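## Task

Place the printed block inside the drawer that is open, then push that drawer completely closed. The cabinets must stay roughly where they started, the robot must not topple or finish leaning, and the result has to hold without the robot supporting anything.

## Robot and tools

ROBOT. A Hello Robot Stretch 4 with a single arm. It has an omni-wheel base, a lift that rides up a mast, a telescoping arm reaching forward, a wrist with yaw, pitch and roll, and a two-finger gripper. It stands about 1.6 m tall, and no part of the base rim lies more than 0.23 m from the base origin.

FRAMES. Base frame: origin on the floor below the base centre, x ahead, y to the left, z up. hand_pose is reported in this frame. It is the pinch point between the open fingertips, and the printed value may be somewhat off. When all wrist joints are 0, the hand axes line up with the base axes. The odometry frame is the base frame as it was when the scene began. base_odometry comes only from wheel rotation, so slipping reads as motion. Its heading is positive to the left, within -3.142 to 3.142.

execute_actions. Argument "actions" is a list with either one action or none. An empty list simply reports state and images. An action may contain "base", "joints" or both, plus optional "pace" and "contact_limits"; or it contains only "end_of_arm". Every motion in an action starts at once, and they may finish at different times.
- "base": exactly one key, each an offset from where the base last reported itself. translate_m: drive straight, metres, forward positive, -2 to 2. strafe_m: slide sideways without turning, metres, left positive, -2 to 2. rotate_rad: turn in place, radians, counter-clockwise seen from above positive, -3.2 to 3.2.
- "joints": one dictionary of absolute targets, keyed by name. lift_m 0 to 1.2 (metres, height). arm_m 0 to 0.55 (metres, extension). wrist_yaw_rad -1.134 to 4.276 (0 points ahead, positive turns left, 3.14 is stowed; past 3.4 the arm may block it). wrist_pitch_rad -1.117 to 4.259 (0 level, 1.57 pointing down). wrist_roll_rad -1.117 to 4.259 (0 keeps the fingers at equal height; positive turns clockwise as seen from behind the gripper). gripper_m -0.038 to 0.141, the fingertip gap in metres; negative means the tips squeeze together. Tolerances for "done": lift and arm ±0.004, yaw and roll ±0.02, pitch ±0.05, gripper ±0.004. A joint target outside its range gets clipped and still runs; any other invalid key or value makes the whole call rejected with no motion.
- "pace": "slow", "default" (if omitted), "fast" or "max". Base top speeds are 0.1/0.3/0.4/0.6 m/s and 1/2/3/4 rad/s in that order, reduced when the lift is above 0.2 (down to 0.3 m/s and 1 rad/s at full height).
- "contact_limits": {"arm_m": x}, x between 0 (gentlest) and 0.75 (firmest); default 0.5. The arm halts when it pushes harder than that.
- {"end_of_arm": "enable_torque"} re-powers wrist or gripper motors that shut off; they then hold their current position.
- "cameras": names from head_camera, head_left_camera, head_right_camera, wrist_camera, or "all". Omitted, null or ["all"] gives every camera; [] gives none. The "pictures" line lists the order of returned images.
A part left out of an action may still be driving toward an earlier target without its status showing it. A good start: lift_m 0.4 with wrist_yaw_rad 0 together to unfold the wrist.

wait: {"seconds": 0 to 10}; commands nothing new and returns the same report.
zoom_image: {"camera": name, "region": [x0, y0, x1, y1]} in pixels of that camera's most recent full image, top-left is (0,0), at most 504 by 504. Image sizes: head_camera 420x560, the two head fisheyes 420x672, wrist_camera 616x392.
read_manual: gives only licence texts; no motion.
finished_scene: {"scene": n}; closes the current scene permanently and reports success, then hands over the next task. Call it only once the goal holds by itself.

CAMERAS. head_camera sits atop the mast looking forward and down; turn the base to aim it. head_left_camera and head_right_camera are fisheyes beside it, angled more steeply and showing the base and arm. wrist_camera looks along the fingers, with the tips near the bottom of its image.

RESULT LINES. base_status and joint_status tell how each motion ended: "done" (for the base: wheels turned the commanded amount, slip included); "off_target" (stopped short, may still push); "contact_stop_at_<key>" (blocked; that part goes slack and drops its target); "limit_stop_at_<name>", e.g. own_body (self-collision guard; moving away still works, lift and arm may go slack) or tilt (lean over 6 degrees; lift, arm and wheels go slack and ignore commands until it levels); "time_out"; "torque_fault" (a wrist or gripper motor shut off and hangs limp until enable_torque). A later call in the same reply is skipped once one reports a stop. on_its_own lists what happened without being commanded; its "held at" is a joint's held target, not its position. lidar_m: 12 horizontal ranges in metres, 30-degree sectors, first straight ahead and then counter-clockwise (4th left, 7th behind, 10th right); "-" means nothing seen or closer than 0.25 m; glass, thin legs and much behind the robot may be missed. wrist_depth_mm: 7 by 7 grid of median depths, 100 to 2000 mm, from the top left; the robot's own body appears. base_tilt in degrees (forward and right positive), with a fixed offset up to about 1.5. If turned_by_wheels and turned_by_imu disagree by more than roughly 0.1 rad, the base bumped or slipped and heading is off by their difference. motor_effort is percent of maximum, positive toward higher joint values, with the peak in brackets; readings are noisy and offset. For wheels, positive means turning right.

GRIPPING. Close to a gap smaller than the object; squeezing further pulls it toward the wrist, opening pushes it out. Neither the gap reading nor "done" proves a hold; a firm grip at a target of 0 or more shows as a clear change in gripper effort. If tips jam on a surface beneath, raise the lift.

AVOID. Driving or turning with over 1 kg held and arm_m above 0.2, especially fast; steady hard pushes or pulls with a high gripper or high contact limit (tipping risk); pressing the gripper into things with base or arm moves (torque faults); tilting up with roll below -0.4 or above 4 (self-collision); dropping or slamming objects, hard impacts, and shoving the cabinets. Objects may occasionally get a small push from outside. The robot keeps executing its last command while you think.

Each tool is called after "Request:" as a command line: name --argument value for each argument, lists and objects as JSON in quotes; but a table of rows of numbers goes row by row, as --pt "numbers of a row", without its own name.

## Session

Request:
execute_actions --actions '[]'

Scene clock: 0.00 s.
base_odometry: x=+0.000 y=+0.000 heading=+0.000 (m, m, rad; odometry frame)
turned_by_wheels: +0.000 (rad since the last result)
turned_by_imu: +0.000 (rad since the last result)
base_tilt: forward=+0.3 right=+0.4 (deg)
lidar_m: 1.84 0.84 0.86 2.21 2.12 2.49 2.05 1.45 1.53 1.85 1.80 1.84
base_status: not commanded
joint_positions: lift_m=+0.174 arm_m=+0.000 wrist_yaw_rad=+3.220 wrist_pitch_rad=+0.013 wrist_roll_rad=+0.002 gripper_m=+0.057
joint_status: not commanded
motor_effort: lift_m=+18 arm_m=-1 wrist_yaw_rad=+2 wrist_pitch_rad=-8 wrist_roll_rad=+0 gripper_m=-2 wheel_0=+0 wheel_1=-1 wheel_2=-1 (%)
hand_pose: x=-0.1233 y=+0.0645 z=+0.3487 quat_wxyz=(-0.039, -0.007, +0.001, +0.999) (m; base frame)
wrist_depth_mm: - 135 135 - - - - / - - 134 - - - - / - 113 133 - - - - / - 131 157 - - - - / 213 1464 - - - - - / 1182 1430 208 1618 1537 1756 1808 / 891 891 976 976 574 1078 1118
pictures: head_camera, head_left_camera, head_right_camera, wrist_camera
Images, in order (width x height): head_camera 420x560, head_left_camera 420x672, head_right_camera 420x672, wrist_camera 616x392.

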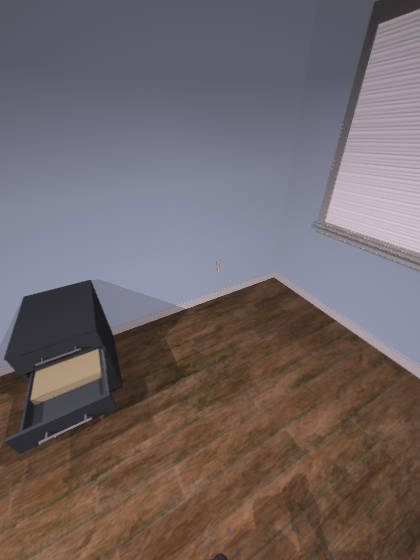

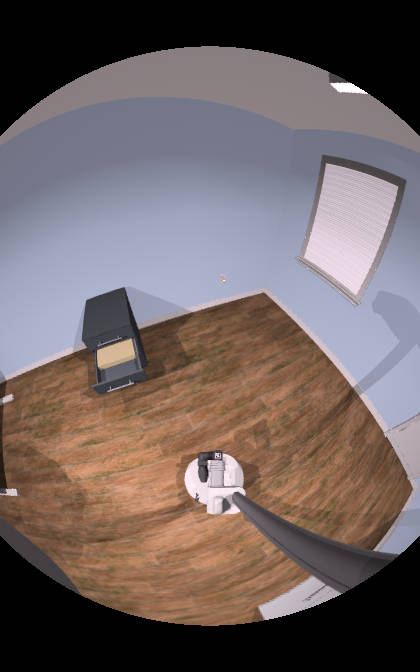

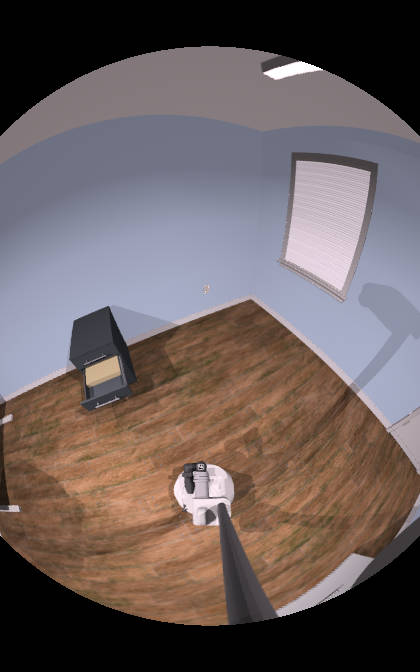

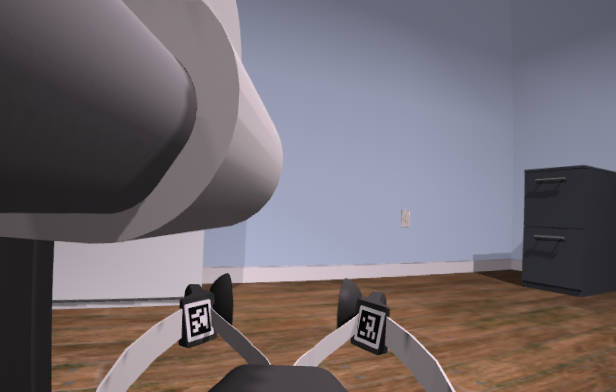

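Request:
execute_actions --actions '[{"base":{"rotate_rad":1.9},"joints":{"lift_m":0.4,"wrist_yaw_rad":0},"pace":"fast"}]' --cameras '["head_camera","head_left_camera"]'

Scene clock: 5.80 s.
base_odometry: x=+0.000 y=+0.000 heading=+1.900 (m, m, rad; odometry frame)
turned_by_wheels: +1.900 (rad since the last result)
turned_by_imu: +1.918 (rad since the last result)
base_tilt: forward=+0.3 right=+0.4 (deg)
lidar_m: 2.12 2.47 2.16 1.44 1.43 1.96 1.79 1.82 1.97 1.22 0.84 2.26
base_status: done
joint_positions: lift_m=+0.400 arm_m=+0.000 wrist_yaw_rad=+0.000 wrist_pitch_rad=+0.013 wrist_roll_rad=+0.002 gripper_m=+0.057
joint_status: all done
motor_effort: lift_m=+21(19) arm_m=-1(1) wrist_yaw_rad=+1(6) wrist_pitch_rad=-7(8) wrist_roll_rad=-2(0) gripper_m=-4(4) wheel_0=-1(9) wheel_1=+0(8) wheel_2=+0(8) (%)
hand_pose: x=+0.4596 y=-0.0873 z=+0.5742 quat_wxyz=(+1.000, +0.001, +0.007, +0.000) (m; base frame)
wrist_depth_mm: - - - - - - - / - - - - - - 1983 / - - - - - - 1983 / - - - - - - 1983 / - - - - - - 1983 / - - 208 - - - 1921 / 1430 1336 1499 1499 831 1661 1756
pictures: head_camera, head_left_camera
Images, in order (width x height): head_camera 420x560, head_left_camera 420x672.

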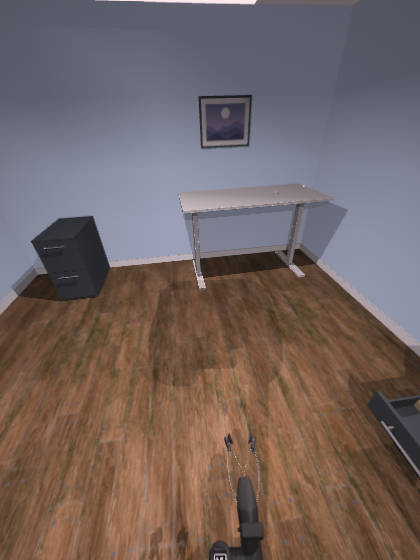

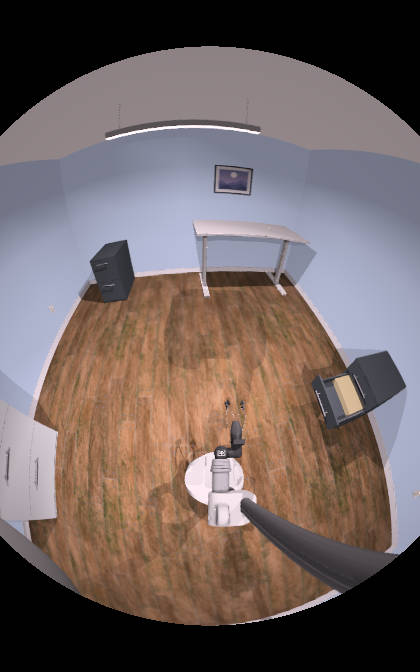

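Request:
execute_actions --actions '[{"base":{"rotate_rad":-0.25},"joints":{"lift_m":1.1,"wrist_pitch_rad":0.6}}]' --cameras '[]'

Request:
execute_actions --actions '[{"base":{"translate_m":1.4},"pace":"fast"}]' --cameras '["head_camera","wrist_camera"]'

Scene clock: 16.47 s.
base_odometry: x=+0.000 y=+0.000 heading=+1.650 (m, m, rad; odometry frame)
turned_by_wheels: -0.250 (rad since the last result)
turned_by_imu: -0.254 (rad since the last result)
base_tilt: forward=+0.3 right=+0.4 (deg)
lidar_m: 2.18 2.14 2.48 1.50 1.44 2.16 1.82 1.80 1.95 1.81 0.82 0.86
base_status: done
joint_positions: lift_m=+1.100 arm_m=+0.000 wrist_yaw_rad=+0.000 wrist_pitch_rad=+0.602 wrist_roll_rad=+0.002 gripper_m=+0.057
joint_status: all done
motor_effort: lift_m=+21(27) arm_m=+0(0) wrist_yaw_rad=+2(1) wrist_pitch_rad=-6(6) wrist_roll_rad=+0(2) gripper_m=-5(3) wheel_0=+1(6) wheel_1=+0(6) wheel_2=+1(3) (%)
hand_pose: x=+0.4089 y=-0.0874 z=+1.1147 quat_wxyz=(+0.955, +0.001, +0.296, +0.000) (m; base frame)
wrist_depth_mm: - - - - - 1863 1576 / - - - - - 1983 1537 / - - - - - - 1618 / - - - - - - 1618 / 1863 1983 1983 - - - 1661 / 1576 1618 208 1661 1661 1708 1661 / 1366 1366 1397 1397 798 1464 1008
pictures: none
No camera images: the call's "cameras" was empty. Leave "cameras" out to get every camera's image.

Scene clock: 22.20 s.
base_odometry: x=-0.111 y=+1.396 heading=+1.650 (m, m, rad; odometry frame)
turned_by_wheels: +0.000 (rad since the last result)
turned_by_imu: +0.002 (rad since the last result)
base_tilt: forward=+0.2 right=+0.3 (deg)
lidar_m: 0.86 0.83 0.92 1.82 2.50 2.25 3.14 0.86 0.78 1.21 1.24 1.12
base_status: done
joint_positions: lift_m=+1.100 arm_m=+0.000 wrist_yaw_rad=+0.000 wrist_pitch_rad=+0.602 wrist_roll_rad=+0.002 gripper_m=+0.057
joint_status: not commanded
motor_effort: lift_m=+21(21) arm_m=+0(1) wrist_yaw_rad=+2(2) wrist_pitch_rad=-7(6) wrist_roll_rad=-1(1) gripper_m=-5(4) wheel_0=+0(6) wheel_1=-1(5) wheel_2=+1(10) (%)
hand_pose: x=+0.4089 y=-0.0874 z=+1.1147 quat_wxyz=(+0.955, +0.001, +0.296, +0.000) (m; base frame)
wrist_depth_mm: 1160 1229 1366 1499 1576 1255 1025 / 1118 1160 1182 1229 1430 1281 1042 / 778 788 820 891 991 1281 1078 / 661 1537 1756 1983 1756 1397 1118 / 1537 1708 1863 1983 1921 1430 1118 / 1537 1618 209 1661 1661 1464 1160 / 1336 1366 1397 1430 798 1397 1205
pictures: head_camera, wrist_camera
Images, in order (width x height): head_camera 420x560, wrist_camera 616x392.

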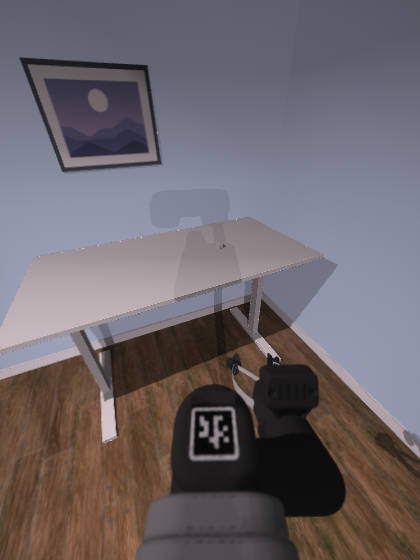

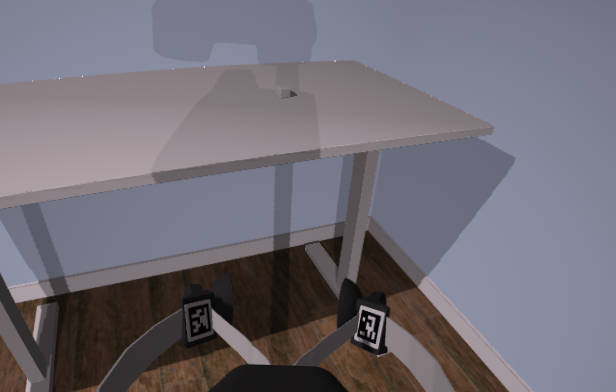

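Request:
execute_actions --actions '[{"base":{"translate_m":0.65},"joints":{"lift_m":1.2,"wrist_pitch_rad":1.57,"arm_m":0.4,"gripper_m":0.1}}]' --cameras '["wrist_camera"]'

Scene clock: 32.40 s.
base_odometry: x=-0.163 y=+2.044 heading=+1.650 (m, m, rad; odometry frame)
turned_by_wheels: +0.000 (rad since the last result)
turned_by_imu: +0.000 (rad since the last result)
base_tilt: forward=+0.2 right=+0.4 (deg)
lidar_m: 0.25 0.25 0.25 0.39 2.74 2.75 3.74 1.37 1.28 1.02 0.69 0.32
base_status: done
joint_positions: lift_m=+1.200 arm_m=+0.399 wrist_yaw_rad=+0.000 wrist_pitch_rad=+1.570 wrist_roll_rad=+0.002 gripper_m=+0.100
joint_status: all done
motor_effort: lift_m=+20(26) arm_m=+6(7) wrist_yaw_rad=+1(3) wrist_pitch_rad=+0(3) wrist_roll_rad=-1(0) gripper_m=-2(3) wheel_0=+0(5) wheel_1=-1(8) wheel_2=+1(12) (%)
hand_pose: x=+0.5701 y=-0.0874 z=+1.0896 quat_wxyz=(+0.707, +0.001, +0.707, -0.001) (m; base frame)
wrist_depth_mm: 362 364 368 373 375 379 382 / 359 364 366 370 373 377 382 / 355 359 359 366 370 375 377 / 353 357 359 366 368 370 375 / 351 353 357 359 364 368 373 / 349 349 355 359 219 364 370 / 343 347 351 259 357 364 366
pictures: wrist_camera
Images, in order (width x height): wrist_camera 616x392.

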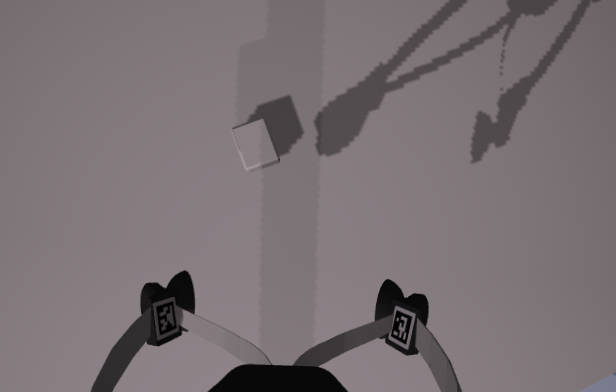

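Request:
execute_actions --actions '[{"base":{"strafe_m":0.035},"joints":{"lift_m":1.085,"arm_m":0.51}}]' --cameras '["wrist_camera"]'

Scene clock: 39.53 s.
base_odometry: x=-0.198 y=+2.041 heading=+1.650 (m, m, rad; odometry frame)
turned_by_wheels: +0.000 (rad since the last result)
turned_by_imu: -0.001 (rad since the last result)
base_tilt: forward=+0.3 right=+0.4 (deg)
lidar_m: 0.25 0.25 0.25 0.40 2.70 2.77 3.76 1.38 1.29 1.05 0.68 0.31
base_status: done
joint_positions: lift_m=+1.085 arm_m=+0.509 wrist_yaw_rad=+0.000 wrist_pitch_rad=+1.570 wrist_roll_rad=+0.002 gripper_m=+0.100
joint_status: all done
motor_effort: lift_m=+15(17) arm_m=+6(6) wrist_yaw_rad=+2(2) wrist_pitch_rad=-1(1) wrist_roll_rad=+0(1) gripper_m=-3(1) wheel_0=+2(8) wheel_1=-1(7) wheel_2=+0(2) (%)
hand_pose: x=+0.6800 y=-0.0874 z=+0.9750 quat_wxyz=(+0.707, +0.001, +0.707, -0.001) (m; base frame)
wrist_depth_mm: 245 248 250 254 255 258 262 / 243 246 249 251 254 257 258 / 242 244 247 249 251 255 256 / 240 243 245 248 249 253 255 / 238 240 244 246 249 251 253 / 237 237 241 216 218 249 252 / 236 237 239 203 245 248 250
pictures: wrist_camera
Images, in order (width x height): wrist_camera 616x392.

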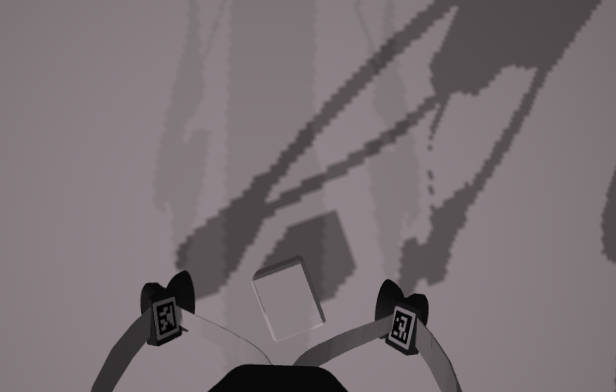

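Request:
execute_actions --actions '[{"joints":{"gripper_m":0.0}}]' --cameras '[]'

Request:
execute_actions --actions '[{"joints":{"lift_m":1.17}}]' --cameras '[]'

Request:
execute_actions --actions '[{"joints":{"arm_m":0.1},"base":{"translate_m":-0.8}}]' --cameras '["wrist_camera"]'

Request:
execute_actions --actions '[{"base":{"rotate_rad":-1.2},"joints":{"lift_m":0.75}}]' --cameras '["head_camera","head_left_camera"]'

Scene clock: 49.10 s.
base_odometry: x=-0.198 y=+2.041 heading=+1.650 (m, m, rad; odometry frame)
turned_by_wheels: +0.000 (rad since the last result)
turned_by_imu: -0.001 (rad since the last result)
base_tilt: forward=+0.2 right=+0.3 (deg)
lidar_m: 0.25 0.25 0.25 0.39 2.70 2.75 3.76 1.37 1.30 1.04 0.68 0.31
base_status: not commanded
joint_positions: lift_m=+1.085 arm_m=+0.509 wrist_yaw_rad=+0.000 wrist_pitch_rad=+1.570 wrist_roll_rad=+0.002 gripper_m=+0.001
joint_status: all done
motor_effort: lift_m=+15(15) arm_m=+7(6) wrist_yaw_rad=+2(2) wrist_pitch_rad=-1(1) wrist_roll_rad=-1(0) gripper_m=-21(25) wheel_0=+2(2) wheel_1=-1(1) wheel_2=+0(0) (%)
hand_pose: x=+0.6800 y=-0.0874 z=+0.9750 quat_wxyz=(+0.707, +0.001, +0.707, -0.001) (m; base frame)
wrist_depth_mm: 245 248 250 253 256 258 260 / 244 246 249 251 253 257 259 / 241 244 246 249 253 255 256 / 240 242 245 248 250 253 255 / 238 240 243 246 248 251 253 / 236 239 204 207 246 249 251 / 236 154 239 242 179 247 249
pictures: none
No camera images: the call's "cameras" was empty. Leave "cameras" out to get every camera's image.

Scene clock: 50.43 s.
base_odometry: x=-0.198 y=+2.041 heading=+1.650 (m, m, rad; odometry frame)
turned_by_wheels: +0.000 (rad since the last result)
turned_by_imu: +0.000 (rad since the last result)
base_tilt: forward=+0.3 right=+0.5 (deg)
lidar_m: 0.25 0.25 0.25 0.41 2.72 2.74 3.74 1.37 1.32 1.04 0.66 0.31
base_status: not commanded
joint_positions: lift_m=+1.170 arm_m=+0.509 wrist_yaw_rad=+0.000 wrist_pitch_rad=+1.570 wrist_roll_rad=+0.002 gripper_m=+0.001
joint_status: all done
motor_effort: lift_m=+21(28) arm_m=+7(6) wrist_yaw_rad=+2(2) wrist_pitch_rad=+0(1) wrist_roll_rad=+0(1) gripper_m=-21(20) wheel_0=+2(2) wheel_1=-1(0) wheel_2=+1(0) (%)
hand_pose: x=+0.6800 y=-0.0874 z=+1.0595 quat_wxyz=(+0.707, +0.001, +0.707, -0.001) (m; base frame)
wrist_depth_mm: 330 332 336 340 343 347 351 / 327 330 332 336 342 345 349 / 324 327 332 336 338 343 345 / 324 327 330 334 336 340 343 / 322 324 327 330 334 338 342 / 319 320 205 206 330 336 338 / 315 154 322 325 178 332 336
pictures: none
No camera images: the call's "cameras" was empty. Leave "cameras" out to get every camera's image.

Scene clock: 54.60 s.
base_odometry: x=-0.134 y=+1.243 heading=+1.650 (m, m, rad; odometry frame)
turned_by_wheels: +0.000 (rad since the last result)
turned_by_imu: -0.003 (rad since the last result)
base_tilt: forward=+0.3 right=+0.4 (deg)
lidar_m: 0.98 0.96 1.83 1.82 2.23 2.10 3.04 0.99 0.73 1.03 1.32 1.26
base_status: done
joint_positions: lift_m=+1.170 arm_m=+0.101 wrist_yaw_rad=+0.000 wrist_pitch_rad=+1.570 wrist_roll_rad=+0.002 gripper_m=+0.001
joint_status: all done
motor_effort: lift_m=+20(21) arm_m=-6(7) wrist_yaw_rad=+2(1) wrist_pitch_rad=+0(1) wrist_roll_rad=-1(1) gripper_m=-21(20) wheel_0=-1(7) wheel_1=+1(7) wheel_2=-1(13) (%)
hand_pose: x=+0.2722 y=-0.0874 z=+1.0596 quat_wxyz=(+0.707, +0.001, +0.707, -0.001) (m; base frame)
wrist_depth_mm: 1308 1308 1308 1336 1336 1366 1336 / 1281 1308 1308 1336 1336 1397 1336 / 1281 1281 1281 1308 1336 1336 1366 / 1255 1281 1308 1336 1308 1336 1336 / 1255 1281 1255 1308 1308 1336 1336 / 1255 1229 205 207 1281 1308 1336 / 1229 154 1042 1060 179 1308 1308
pictures: wrist_camera
Images, in order (width x height): wrist_camera 616x392.

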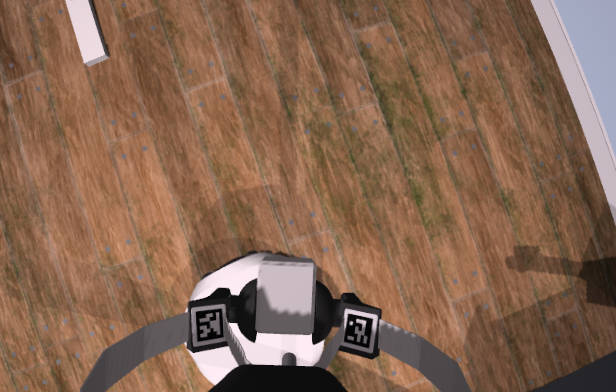

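Scene clock: 57.30 s.
base_odometry: x=-0.134 y=+1.243 heading=+0.450 (m, m, rad; odometry frame)
turned_by_wheels: -1.200 (rad since the last result)
turned_by_imu: -1.213 (rad since the last result)
base_tilt: forward=+0.2 right=+0.4 (deg)
lidar_m: 1.33 1.39 1.02 0.96 1.01 1.79 2.41 2.14 3.11 2.93 0.76 0.90
base_status: done
joint_positions: lift_m=+0.750 arm_m=+0.101 wrist_yaw_rad=+0.000 wrist_pitch_rad=+1.570 wrist_roll_rad=+0.002 gripper_m=+0.001
joint_status: all done
motor_effort: lift_m=+15(19) arm_m=-6(6) wrist_yaw_rad=+3(2) wrist_pitch_rad=-1(1) wrist_roll_rad=-1(1) gripper_m=-23(21) wheel_0=+1(5) wheel_1=+1(3) wheel_2=+1(6) (%)
hand_pose: x=+0.2722 y=-0.0874 z=+0.6399 quat_wxyz=(+0.707, +0.001, +0.707, -0.001) (m; base frame)
wrist_depth_mm: 866 866 878 891 904 904 831 / 866 866 866 878 891 904 917 / 854 866 878 878 891 891 904 / 842 854 866 878 878 891 904 / 842 842 854 878 878 878 891 / 842 842 204 207 854 866 878 / 831 154 634 640 179 866 878
pictures: head_camera, head_left_camera
Images, in order (width x height): head_camera 420x560, head_left_camera 420x672.

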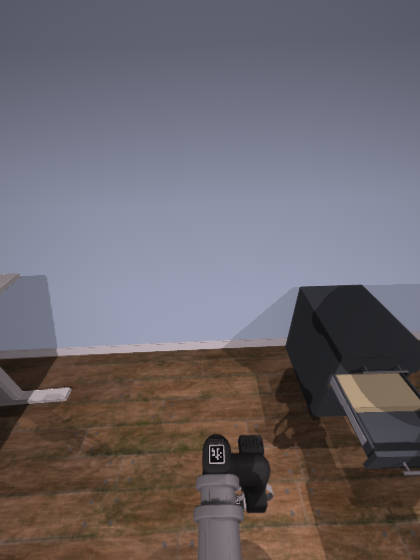

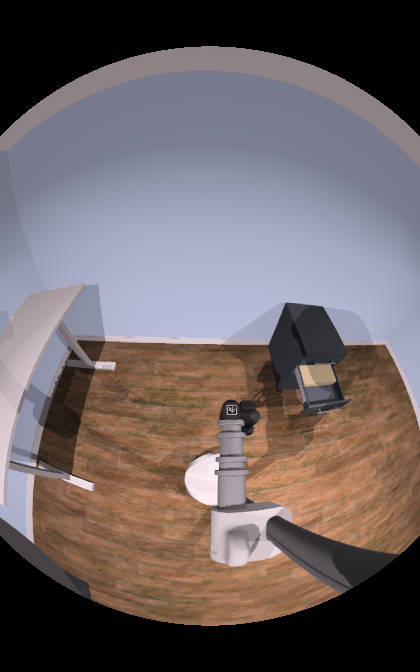

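Request:
execute_actions --actions '[{"base":{"translate_m":-0.2}}]' --cameras '[]'

Request:
execute_actions --actions '[{"base":{"strafe_m":-0.75}}]' --cameras '[]'

Request:
execute_actions --actions '[{"base":{"rotate_rad":0.05},"joints":{"arm_m":0.5}}]' --cameras '["head_camera","wrist_camera"]'

Scene clock: 66.70 s.
base_odometry: x=-0.314 y=+1.156 heading=+0.450 (m, m, rad; odometry frame)
turned_by_wheels: +0.000 (rad since the last result)
turned_by_imu: -0.002 (rad since the last result)
base_tilt: forward=+0.3 right=+0.3 (deg)
lidar_m: 1.53 1.42 1.01 0.94 1.84 1.66 2.20 1.95 2.38 2.96 0.88 0.85
base_status: done
joint_positions: lift_m=+0.750 arm_m=+0.101 wrist_yaw_rad=+0.000 wrist_pitch_rad=+1.570 wrist_roll_rad=+0.002 gripper_m=+0.001
joint_status: not commanded
motor_effort: lift_m=+16(16) arm_m=-6(6) wrist_yaw_rad=+2(2) wrist_pitch_rad=-1(1) wrist_roll_rad=+0(0) gripper_m=-21(21) wheel_0=-1(6) wheel_1=-1(6) wheel_2=+0(11) (%)
hand_pose: x=+0.2722 y=-0.0874 z=+0.6399 quat_wxyz=(+0.707, +0.001, +0.707, -0.001) (m; base frame)
wrist_depth_mm: 866 866 891 904 904 917 931 / 854 866 878 891 904 904 917 / 854 866 866 878 878 891 904 / 842 854 866 878 891 891 904 / 842 842 866 878 878 891 891 / 831 842 204 206 866 878 891 / 831 154 627 647 179 866 878
pictures: none
No camera images: the call's "cameras" was empty. Leave "cameras" out to get every camera's image.

Scene clock: 70.53 s.
base_odometry: x=+0.012 y=+0.481 heading=+0.450 (m, m, rad; odometry frame)
turned_by_wheels: +0.000 (rad since the last result)
turned_by_imu: +0.002 (rad since the last result)
base_tilt: forward=+0.3 right=+0.4 (deg)
lidar_m: 0.56 1.61 1.81 1.71 2.22 2.29 1.72 1.74 2.35 2.20 2.25 0.63
base_status: done
joint_positions: lift_m=+0.750 arm_m=+0.101 wrist_yaw_rad=+0.000 wrist_pitch_rad=+1.570 wrist_roll_rad=+0.002 gripper_m=+0.001
joint_status: not commanded
motor_effort: lift_m=+16(16) arm_m=-7(6) wrist_yaw_rad=+3(3) wrist_pitch_rad=-1(1) wrist_roll_rad=+0(1) gripper_m=-21(23) wheel_0=+0(8) wheel_1=+0(6) wheel_2=+1(2) (%)
hand_pose: x=+0.2722 y=-0.0874 z=+0.6399 quat_wxyz=(+0.707, +0.001, +0.707, -0.001) (m; base frame)
wrist_depth_mm: 866 878 891 891 904 917 917 / 854 866 878 878 891 904 917 / 854 866 866 878 891 904 904 / 854 866 866 866 878 891 904 / 842 854 854 866 878 891 891 / 842 842 205 207 866 878 891 / 820 154 634 640 178 878 878
pictures: none
No camera images: the call's "cameras" was empty. Leave "cameras" out to get every camera's image.

Scene clock: 72.83 s.
base_odometry: x=+0.012 y=+0.481 heading=+0.500 (m, m, rad; odometry frame)
turned_by_wheels: +0.050 (rad since the last result)
turned_by_imu: +0.050 (rad since the last result)
base_tilt: forward=+0.2 right=+0.4 (deg)
lidar_m: 0.59 1.63 1.78 1.70 2.22 2.26 1.72 1.77 2.29 2.19 2.15 0.60
base_status: done
joint_positions: lift_m=+0.750 arm_m=+0.499 wrist_yaw_rad=+0.000 wrist_pitch_rad=+1.570 wrist_roll_rad=+0.002 gripper_m=+0.001
joint_status: all done
motor_effort: lift_m=+17(17) arm_m=+7(8) wrist_yaw_rad=+2(1) wrist_pitch_rad=+0(1) wrist_roll_rad=+0(2) gripper_m=-20(21) wheel_0=+0(5) wheel_1=+0(2) wheel_2=-2(4) (%)
hand_pose: x=+0.6701 y=-0.0874 z=+0.6399 quat_wxyz=(+0.707, +0.001, +0.707, -0.001) (m; base frame)
wrist_depth_mm: 866 878 427 430 436 445 931 / 866 866 427 427 430 904 904 / 854 854 469 477 459 904 917 / 842 842 469 473 480 904 904 / 842 462 466 469 477 878 891 / 831 368 205 207 404 866 878 / 831 154 842 634 179 878 878
pictures: head_camera, wrist_camera
Images, in order (width x height): head_camera 420x560, wrist_camera 616x392.

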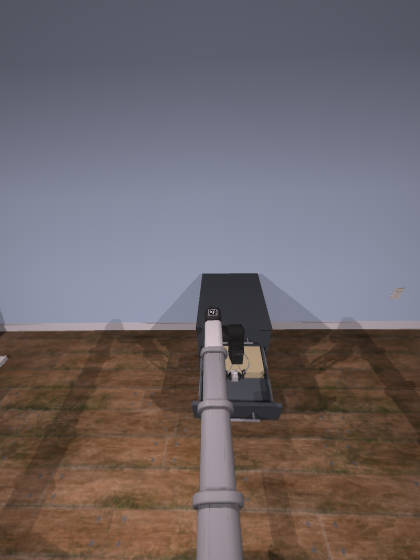

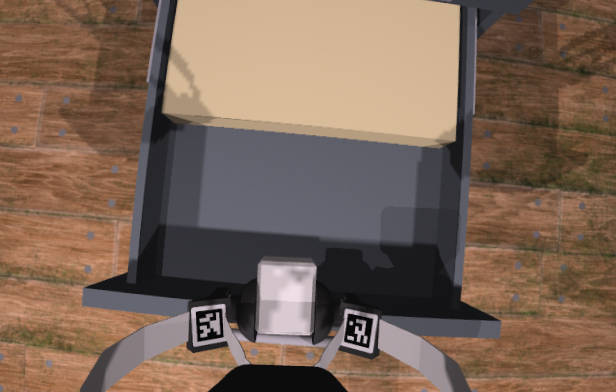

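Request:
execute_actions --actions '[{"base":{"translate_m":0.015},"joints":{"arm_m":0.55}}]' --cameras '[]'

Request:
execute_actions --actions '[{"joints":{"lift_m":0.55}}]' --cameras '["wrist_camera"]'

Request:
execute_actions --actions '[{"joints":{"gripper_m":0.07}}]' --cameras '[]'

Request:
execute_actions --actions '[{"joints":{"lift_m":0.72}}]' --cameras '["wrist_camera"]'

Request:
execute_actions --actions '[{"joints":{"arm_m":0.0,"gripper_m":0.0}}]' --cameras '[]'

Request:
execute_actions --actions '[{"joints":{"wrist_pitch_rad":0.0}}]' --cameras '[]'

Request:
execute_actions --actions '[{"joints":{"lift_m":0.31}}]' --cameras '["wrist_camera"]'

Scene clock: 85.53 s.
base_odometry: x=+0.025 y=+0.488 heading=+0.500 (m, m, rad; odometry frame)
turned_by_wheels: +0.000 (rad since the last result)
turned_by_imu: -0.001 (rad since the last result)
base_tilt: forward=+0.2 right=+0.4 (deg)
lidar_m: 0.54 1.63 1.77 1.70 2.23 2.27 1.72 1.80 2.29 2.21 2.16 0.60
base_status: done
joint_positions: lift_m=+0.750 arm_m=+0.549 wrist_yaw_rad=+0.000 wrist_pitch_rad=+1.570 wrist_roll_rad=+0.002 gripper_m=+0.001
joint_status: all done
motor_effort: lift_m=+16(16) arm_m=+6(7) wrist_yaw_rad=+2(2) wrist_pitch_rad=+1(0) wrist_roll_rad=-1(1) gripper_m=-21(20) wheel_0=+0(5) wheel_1=-1(5) wheel_2=+1(9) (%)
hand_pose: x=+0.7200 y=-0.0874 z=+0.6399 quat_wxyz=(+0.707, +0.001, +0.707, -0.001) (m; base frame)
wrist_depth_mm: 866 424 327 315 309 310 303 / 854 866 424 430 433 436 917 / 854 854 421 427 430 891 904 / 842 842 469 473 477 891 904 / 842 466 466 473 477 891 891 / 831 459 205 206 469 866 878 / 831 154 362 392 178 866 878
pictures: none
No camera images: the call's "cameras" was empty. Leave "cameras" out to get every camera's image.

Scene clock: 87.43 s.
base_odometry: x=+0.025 y=+0.488 heading=+0.500 (m, m, rad; odometry frame)
turned_by_wheels: +0.000 (rad since the last result)
turned_by_imu: -0.001 (rad since the last result)
base_tilt: forward=+0.3 right=+0.4 (deg)
lidar_m: 0.56 1.64 1.77 1.71 2.24 2.29 1.72 1.82 2.30 2.21 2.13 0.57
base_status: not commanded
joint_positions: lift_m=+0.550 arm_m=+0.549 wrist_yaw_rad=+0.000 wrist_pitch_rad=+1.570 wrist_roll_rad=+0.002 gripper_m=+0.001
joint_status: all done
motor_effort: lift_m=+16(18) arm_m=+6(6) wrist_yaw_rad=+2(2) wrist_pitch_rad=-1(1) wrist_roll_rad=-2(1) gripper_m=-21(21) wheel_0=+0(0) wheel_1=-1(1) wheel_2=+1(1) (%)
hand_pose: x=+0.7200 y=-0.0874 z=+0.4399 quat_wxyz=(+0.707, +0.001, +0.707, -0.001) (m; base frame)
wrist_depth_mm: 219 220 223 225 229 230 233 / 218 220 222 224 227 229 231 / 221 220 221 222 225 227 229 / 242 267 268 272 274 276 256 / 246 264 267 270 273 277 266 / 250 263 205 206 271 274 258 / 251 154 263 265 178 272 252
pictures: wrist_camera
Images, in order (width x height): wrist_camera 616x392.

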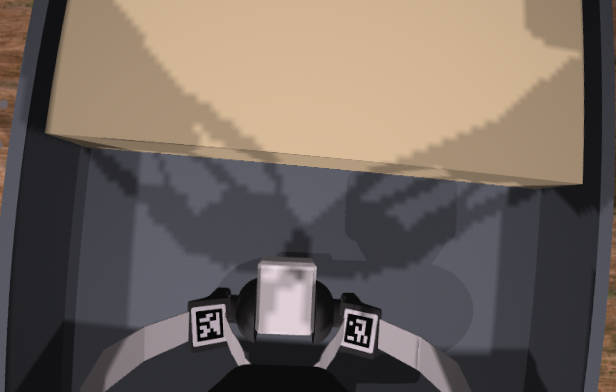

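Scene clock: 88.93 s.
base_odometry: x=+0.025 y=+0.488 heading=+0.500 (m, m, rad; odometry frame)
turned_by_wheels: +0.000 (rad since the last result)
turned_by_imu: +0.000 (rad since the last result)
base_tilt: forward=+0.3 right=+0.3 (deg)
lidar_m: 0.57 1.63 1.78 1.71 2.23 2.27 1.72 1.79 2.29 2.18 2.14 0.58
base_status: not commanded
joint_positions: lift_m=+0.550 arm_m=+0.549 wrist_yaw_rad=+0.000 wrist_pitch_rad=+1.570 wrist_roll_rad=+0.002 gripper_m=+0.070
joint_status: all done
motor_effort: lift_m=+16(16) arm_m=+6(6) wrist_yaw_rad=+3(2) wrist_pitch_rad=-1(1) wrist_roll_rad=+0(1) gripper_m=-3(22) wheel_0=+0(0) wheel_1=-1(1) wheel_2=+1(0) (%)
hand_pose: x=+0.7200 y=-0.0874 z=+0.4399 quat_wxyz=(+0.707, +0.001, +0.707, -0.001) (m; base frame)
wrist_depth_mm: 220 221 223 226 228 230 232 / 217 220 222 224 227 229 231 / 222 220 220 223 224 227 229 / 241 266 270 272 274 277 256 / 246 265 267 271 272 274 266 / 250 263 211 266 220 274 259 / 251 259 263 265 230 271 252
pictures: none
No camera images: the call's "cameras" was empty. Leave "cameras" out to get every camera's image.

Scene clock: 90.73 s.
base_odometry: x=+0.025 y=+0.488 heading=+0.500 (m, m, rad; odometry frame)
turned_by_wheels: +0.000 (rad since the last result)
turned_by_imu: -0.001 (rad since the last result)
base_tilt: forward=+0.2 right=+0.3 (deg)
lidar_m: 0.57 1.60 1.78 1.69 2.25 2.28 1.72 1.78 2.32 2.22 2.16 0.59
base_status: not commanded
joint_positions: lift_m=+0.720 arm_m=+0.549 wrist_yaw_rad=+0.000 wrist_pitch_rad=+1.570 wrist_roll_rad=+0.002 gripper_m=+0.070
joint_status: all done
motor_effort: lift_m=+21(21) arm_m=+7(6) wrist_yaw_rad=+2(2) wrist_pitch_rad=-1(2) wrist_roll_rad=-1(1) gripper_m=-4(3) wheel_0=+0(0) wheel_1=+0(1) wheel_2=+1(1) (%)
hand_pose: x=+0.7200 y=-0.0874 z=+0.6095 quat_wxyz=(+0.707, +0.001, +0.707, -0.001) (m; base frame)
wrist_depth_mm: 820 399 394 314 297 300 301 / 831 831 394 397 399 407 891 / 820 392 389 394 399 410 878 / 820 436 439 442 445 452 866 / 809 436 436 439 445 842 866 / 809 424 211 436 220 842 854 / 798 327 359 377 283 842 854
pictures: wrist_camera
Images, in order (width x height): wrist_camera 616x392.

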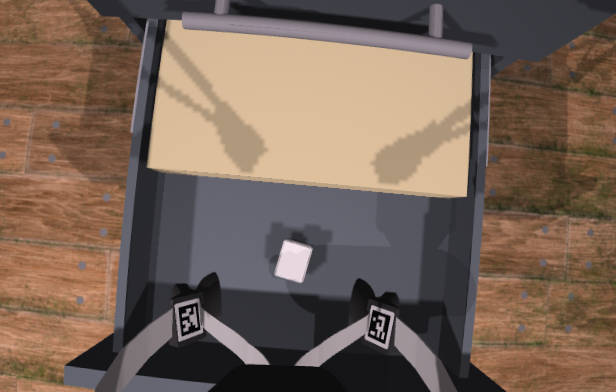

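Scene clock: 93.40 s.
base_odometry: x=+0.025 y=+0.488 heading=+0.500 (m, m, rad; odometry frame)
turned_by_wheels: +0.000 (rad since the last result)
turned_by_imu: -0.001 (rad since the last result)
base_tilt: forward=+0.2 right=+0.4 (deg)
lidar_m: 0.55 1.63 1.76 1.71 2.24 2.28 1.74 1.79 2.28 2.21 2.13 0.58
base_status: not commanded
joint_positions: lift_m=+0.720 arm_m=+0.001 wrist_yaw_rad=+0.000 wrist_pitch_rad=+1.570 wrist_roll_rad=+0.002 gripper_m=+0.000
joint_status: all done
motor_effort: lift_m=+21(21) arm_m=-6(6) wrist_yaw_rad=+3(3) wrist_pitch_rad=-2(1) wrist_roll_rad=-1(0) gripper_m=-7(4) wheel_0=+0(0) wheel_1=-1(1) wheel_2=+1(0) (%)
hand_pose: x=+0.1723 y=-0.0874 z=+0.6095 quat_wxyz=(+0.707, +0.001, +0.707, -0.001) (m; base frame)
wrist_depth_mm: 831 842 854 854 866 878 891 / 831 831 854 854 866 866 878 / 820 831 842 854 854 866 878 / 809 831 842 842 854 866 866 / 809 831 615 676 854 854 854 / 809 603 603 202 842 842 854 / 798 597 603 182 168 842 854
pictures: none
No camera images: the call's "cameras" was empty. Leave "cameras" out to get every camera's image.

Scene clock: 94.90 s.
base_odometry: x=+0.025 y=+0.488 heading=+0.500 (m, m, rad; odometry frame)
turned_by_wheels: +0.000 (rad since the last result)
turned_by_imu: +0.000 (rad since the last result)
base_tilt: forward=+0.2 right=+0.4 (deg)
lidar_m: 0.57 1.62 1.77 1.70 2.22 2.27 1.71 1.79 2.30 2.22 2.15 0.60
base_status: not commanded
joint_positions: lift_m=+0.720 arm_m=+0.001 wrist_yaw_rad=+0.000 wrist_pitch_rad=+0.003 wrist_roll_rad=+0.002 gripper_m=+0.000
joint_status: all done
motor_effort: lift_m=+21(21) arm_m=-6(6) wrist_yaw_rad=+2(2) wrist_pitch_rad=-8(13) wrist_roll_rad=-1(1) gripper_m=-7(6) wheel_0=+0(0) wheel_1=+0(1) wheel_2=+0(0) (%)
hand_pose: x=+0.4606 y=-0.0874 z=+0.8971 quat_wxyz=(+1.000, +0.001, +0.001, +0.000) (m; base frame)
wrist_depth_mm: 1366 1366 1366 1366 1366 1366 1397 / 1336 1366 1336 1366 1336 1397 1366 / 1336 1336 1336 1336 1336 1336 1366 / 1336 1336 1336 1336 1336 1336 1336 / 1308 1308 1308 1308 1336 1336 1336 / 1308 1308 1336 202 1308 1336 1336 / 1281 1308 741 181 168 1308 1336
pictures: none
No camera images: the call's "cameras" was empty. Leave "cameras" out to get every camera's image.

Scene clock: 97.53 s.
base_odometry: x=+0.025 y=+0.488 heading=+0.500 (m, m, rad; odometry frame)
turned_by_wheels: +0.000 (rad since the last result)
turned_by_imu: -0.001 (rad since the last result)
base_tilt: forward=+0.3 right=+0.4 (deg)
lidar_m: 0.57 1.62 1.77 1.71 2.23 2.29 1.74 1.78 2.30 2.20 2.15 0.59
base_status: not commanded
joint_positions: lift_m=+0.310 arm_m=+0.001 wrist_yaw_rad=+0.000 wrist_pitch_rad=+0.003 wrist_roll_rad=+0.002 gripper_m=+0.000
joint_status: all done
motor_effort: lift_m=+15(16) arm_m=-6(6) wrist_yaw_rad=+3(2) wrist_pitch_rad=-8(9) wrist_roll_rad=-1(1) gripper_m=-6(6) wheel_0=+0(0) wheel_1=-1(1) wheel_2=+1(0) (%)
hand_pose: x=+0.4606 y=-0.0874 z=+0.4876 quat_wxyz=(+1.000, +0.001, +0.001, +0.000) (m; base frame)
wrist_depth_mm: 1336 1336 1366 1366 1366 1366 1397 / 1336 1336 1336 1366 1336 1366 1366 / 1336 1336 1336 1336 1366 1366 1397 / 1308 1336 707 715 715 1336 1366 / 1308 366 707 707 723 1336 1366 / 1336 364 364 202 366 366 1336 / 1255 362 362 182 168 364 1308
pictures: wrist_camera
Images, in order (width x height): wrist_camera 616x392.

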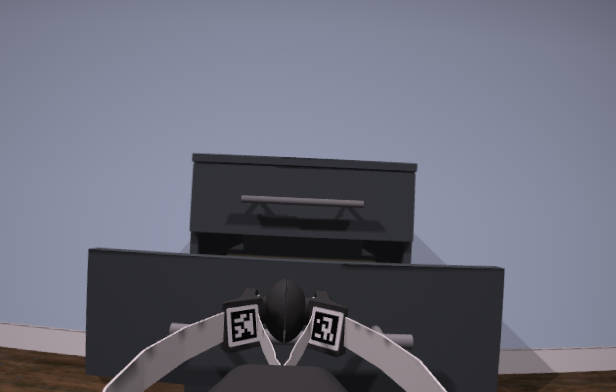

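Request:
execute_actions --actions '[{"joints":{"arm_m":0.44},"contact_limits":{"arm_m":0.3},"pace":"slow"}]' --cameras '["wrist_camera"]'

Scene clock: 107.77 s.
base_odometry: x=+0.025 y=+0.488 heading=+0.500 (m, m, rad; odometry frame)
turned_by_wheels: +0.000 (rad since the last result)
turned_by_imu: -0.003 (rad since the last result)
base_tilt: forward=+0.3 right=+0.4 (deg)
lidar_m: 0.87 1.59 1.80 1.68 2.21 2.29 1.74 1.81 2.29 2.20 2.15 0.91
base_status: not commanded
joint_positions: lift_m=+0.310 arm_m=+0.439 wrist_yaw_rad=-0.004 wrist_pitch_rad=+0.002 wrist_roll_rad=+0.002 gripper_m=+0.000
joint_status: all done
on_its_own: wrist_yaw_rad is at rest, and its effort (+14) is outside its rest range (-13 to +13)
motor_effort: lift_m=+16(16) arm_m=+7(12) wrist_yaw_rad=+14(18) wrist_pitch_rad=-6(8) wrist_roll_rad=+0(1) gripper_m=-7(7) wheel_0=-1(1) wheel_1=-1(1) wheel_2=-2(2) (%)
contact_limits: arm_m 0.3
hand_pose: x=+0.8978 y=-0.0886 z=+0.4879 quat_wxyz=(+1.000, +0.001, +0.001, -0.002) (m; base frame)
wrist_depth_mm: 891 891 904 917 917 917 917 / 891 273 274 276 276 277 917 / 271 272 272 273 273 274 274 / 268 270 271 270 271 272 273 / 267 268 268 270 270 270 271 / 232 233 233 204 235 235 234 / 230 230 231 183 163 233 234
pictures: wrist_camera
Images, in order (width x height): wrist_camera 616x392.

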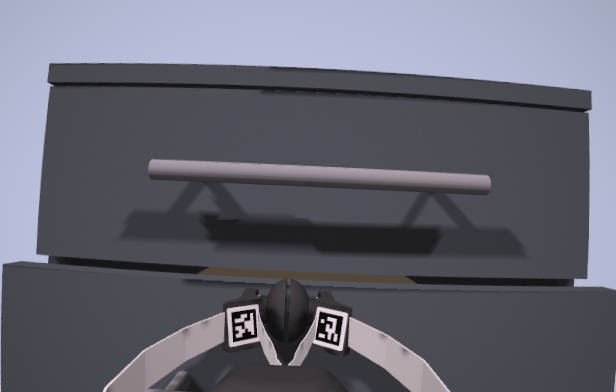

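Request:
execute_actions --actions '[{"joints":{"arm_m":0.48},"contact_limits":{"arm_m":0.3},"pace":"slow"}]' --cameras '[]'

Request:
execute_actions --actions '[{"joints":{"arm_m":0.3}}]' --cameras '["wrist_camera"]'

Scene clock: 114.67 s.
base_odometry: x=+0.025 y=+0.488 heading=+0.500 (m, m, rad; odometry frame)
turned_by_wheels: +0.000 (rad since the last result)
turned_by_imu: -0.001 (rad since the last result)
base_tilt: forward=+0.3 right=+0.4 (deg)
lidar_m: 0.91 1.62 1.77 1.69 2.23 2.29 1.71 1.83 2.30 2.21 2.13 0.97
base_status: not commanded
joint_positions: lift_m=+0.310 arm_m=+0.478 wrist_yaw_rad=-0.006 wrist_pitch_rad=+0.002 wrist_roll_rad=+0.002 gripper_m=+0.000
joint_status: all done
on_its_own: wrist_yaw_rad is at rest, and its effort (+18) is outside its rest range (-13 to +13)
motor_effort: lift_m=+16(16) arm_m=+14(14) wrist_yaw_rad=+18(18) wrist_pitch_rad=-5(6) wrist_roll_rad=-1(0) gripper_m=-4(7) wheel_0=+1(1) wheel_1=+1(2) wheel_2=-4(4) (%)
contact_limits: arm_m 0.3
hand_pose: x=+0.9365 y=-0.0891 z=+0.4880 quat_wxyz=(+1.000, +0.001, +0.001, -0.003) (m; base frame)
wrist_depth_mm: 854 854 866 866 878 878 891 / 235 235 236 236 236 236 237 / 233 234 233 234 234 235 235 / 232 231 231 232 232 233 234 / 229 231 230 231 232 232 231 / 228 229 201 206 229 230 230 / 227 187 228 192 165 229 229
pictures: none
No camera images: the call's "cameras" was empty. Leave "cameras" out to get every camera's image.

Scene clock: 116.30 s.
base_odometry: x=+0.025 y=+0.488 heading=+0.500 (m, m, rad; odometry frame)
turned_by_wheels: +0.000 (rad since the last result)
turned_by_imu: +0.000 (rad since the last result)
base_tilt: forward=+0.2 right=+0.5 (deg)
lidar_m: 0.88 1.62 1.79 1.71 2.23 2.29 1.72 1.80 2.31 2.21 2.13 0.96
base_status: not commanded
joint_positions: lift_m=+0.310 arm_m=+0.301 wrist_yaw_rad=+0.000 wrist_pitch_rad=+0.003 wrist_roll_rad=+0.002 gripper_m=+0.000
joint_status: all done
motor_effort: lift_m=+16(16) arm_m=-7(11) wrist_yaw_rad=+2(19) wrist_pitch_rad=-8(8) wrist_roll_rad=-1(1) gripper_m=-6(9) wheel_0=+1(1) wheel_1=+0(1) wheel_2=-3(5) (%)
hand_pose: x=+0.7605 y=-0.0874 z=+0.4877 quat_wxyz=(+1.000, +0.001, +0.001, +0.000) (m; base frame)
wrist_depth_mm: 1025 1042 1042 1060 1060 1060 1060 / 1025 1042 1025 1042 1042 1042 1060 / 1025 413 413 413 413 415 1060 / 1008 407 410 407 410 410 1042 / 1008 407 404 404 407 407 1025 / 1008 404 402 202 404 404 1025 / 991 399 399 182 168 402 1025
pictures: wrist_camera
Images, in order (width x height): wrist_camera 616x392.

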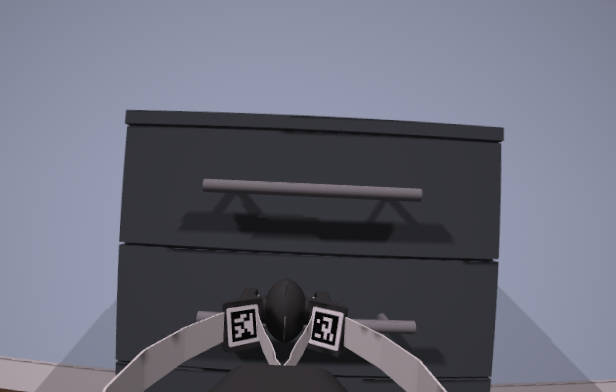

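Request:
finished_scene --scene 2

The scene is finished: the task was done.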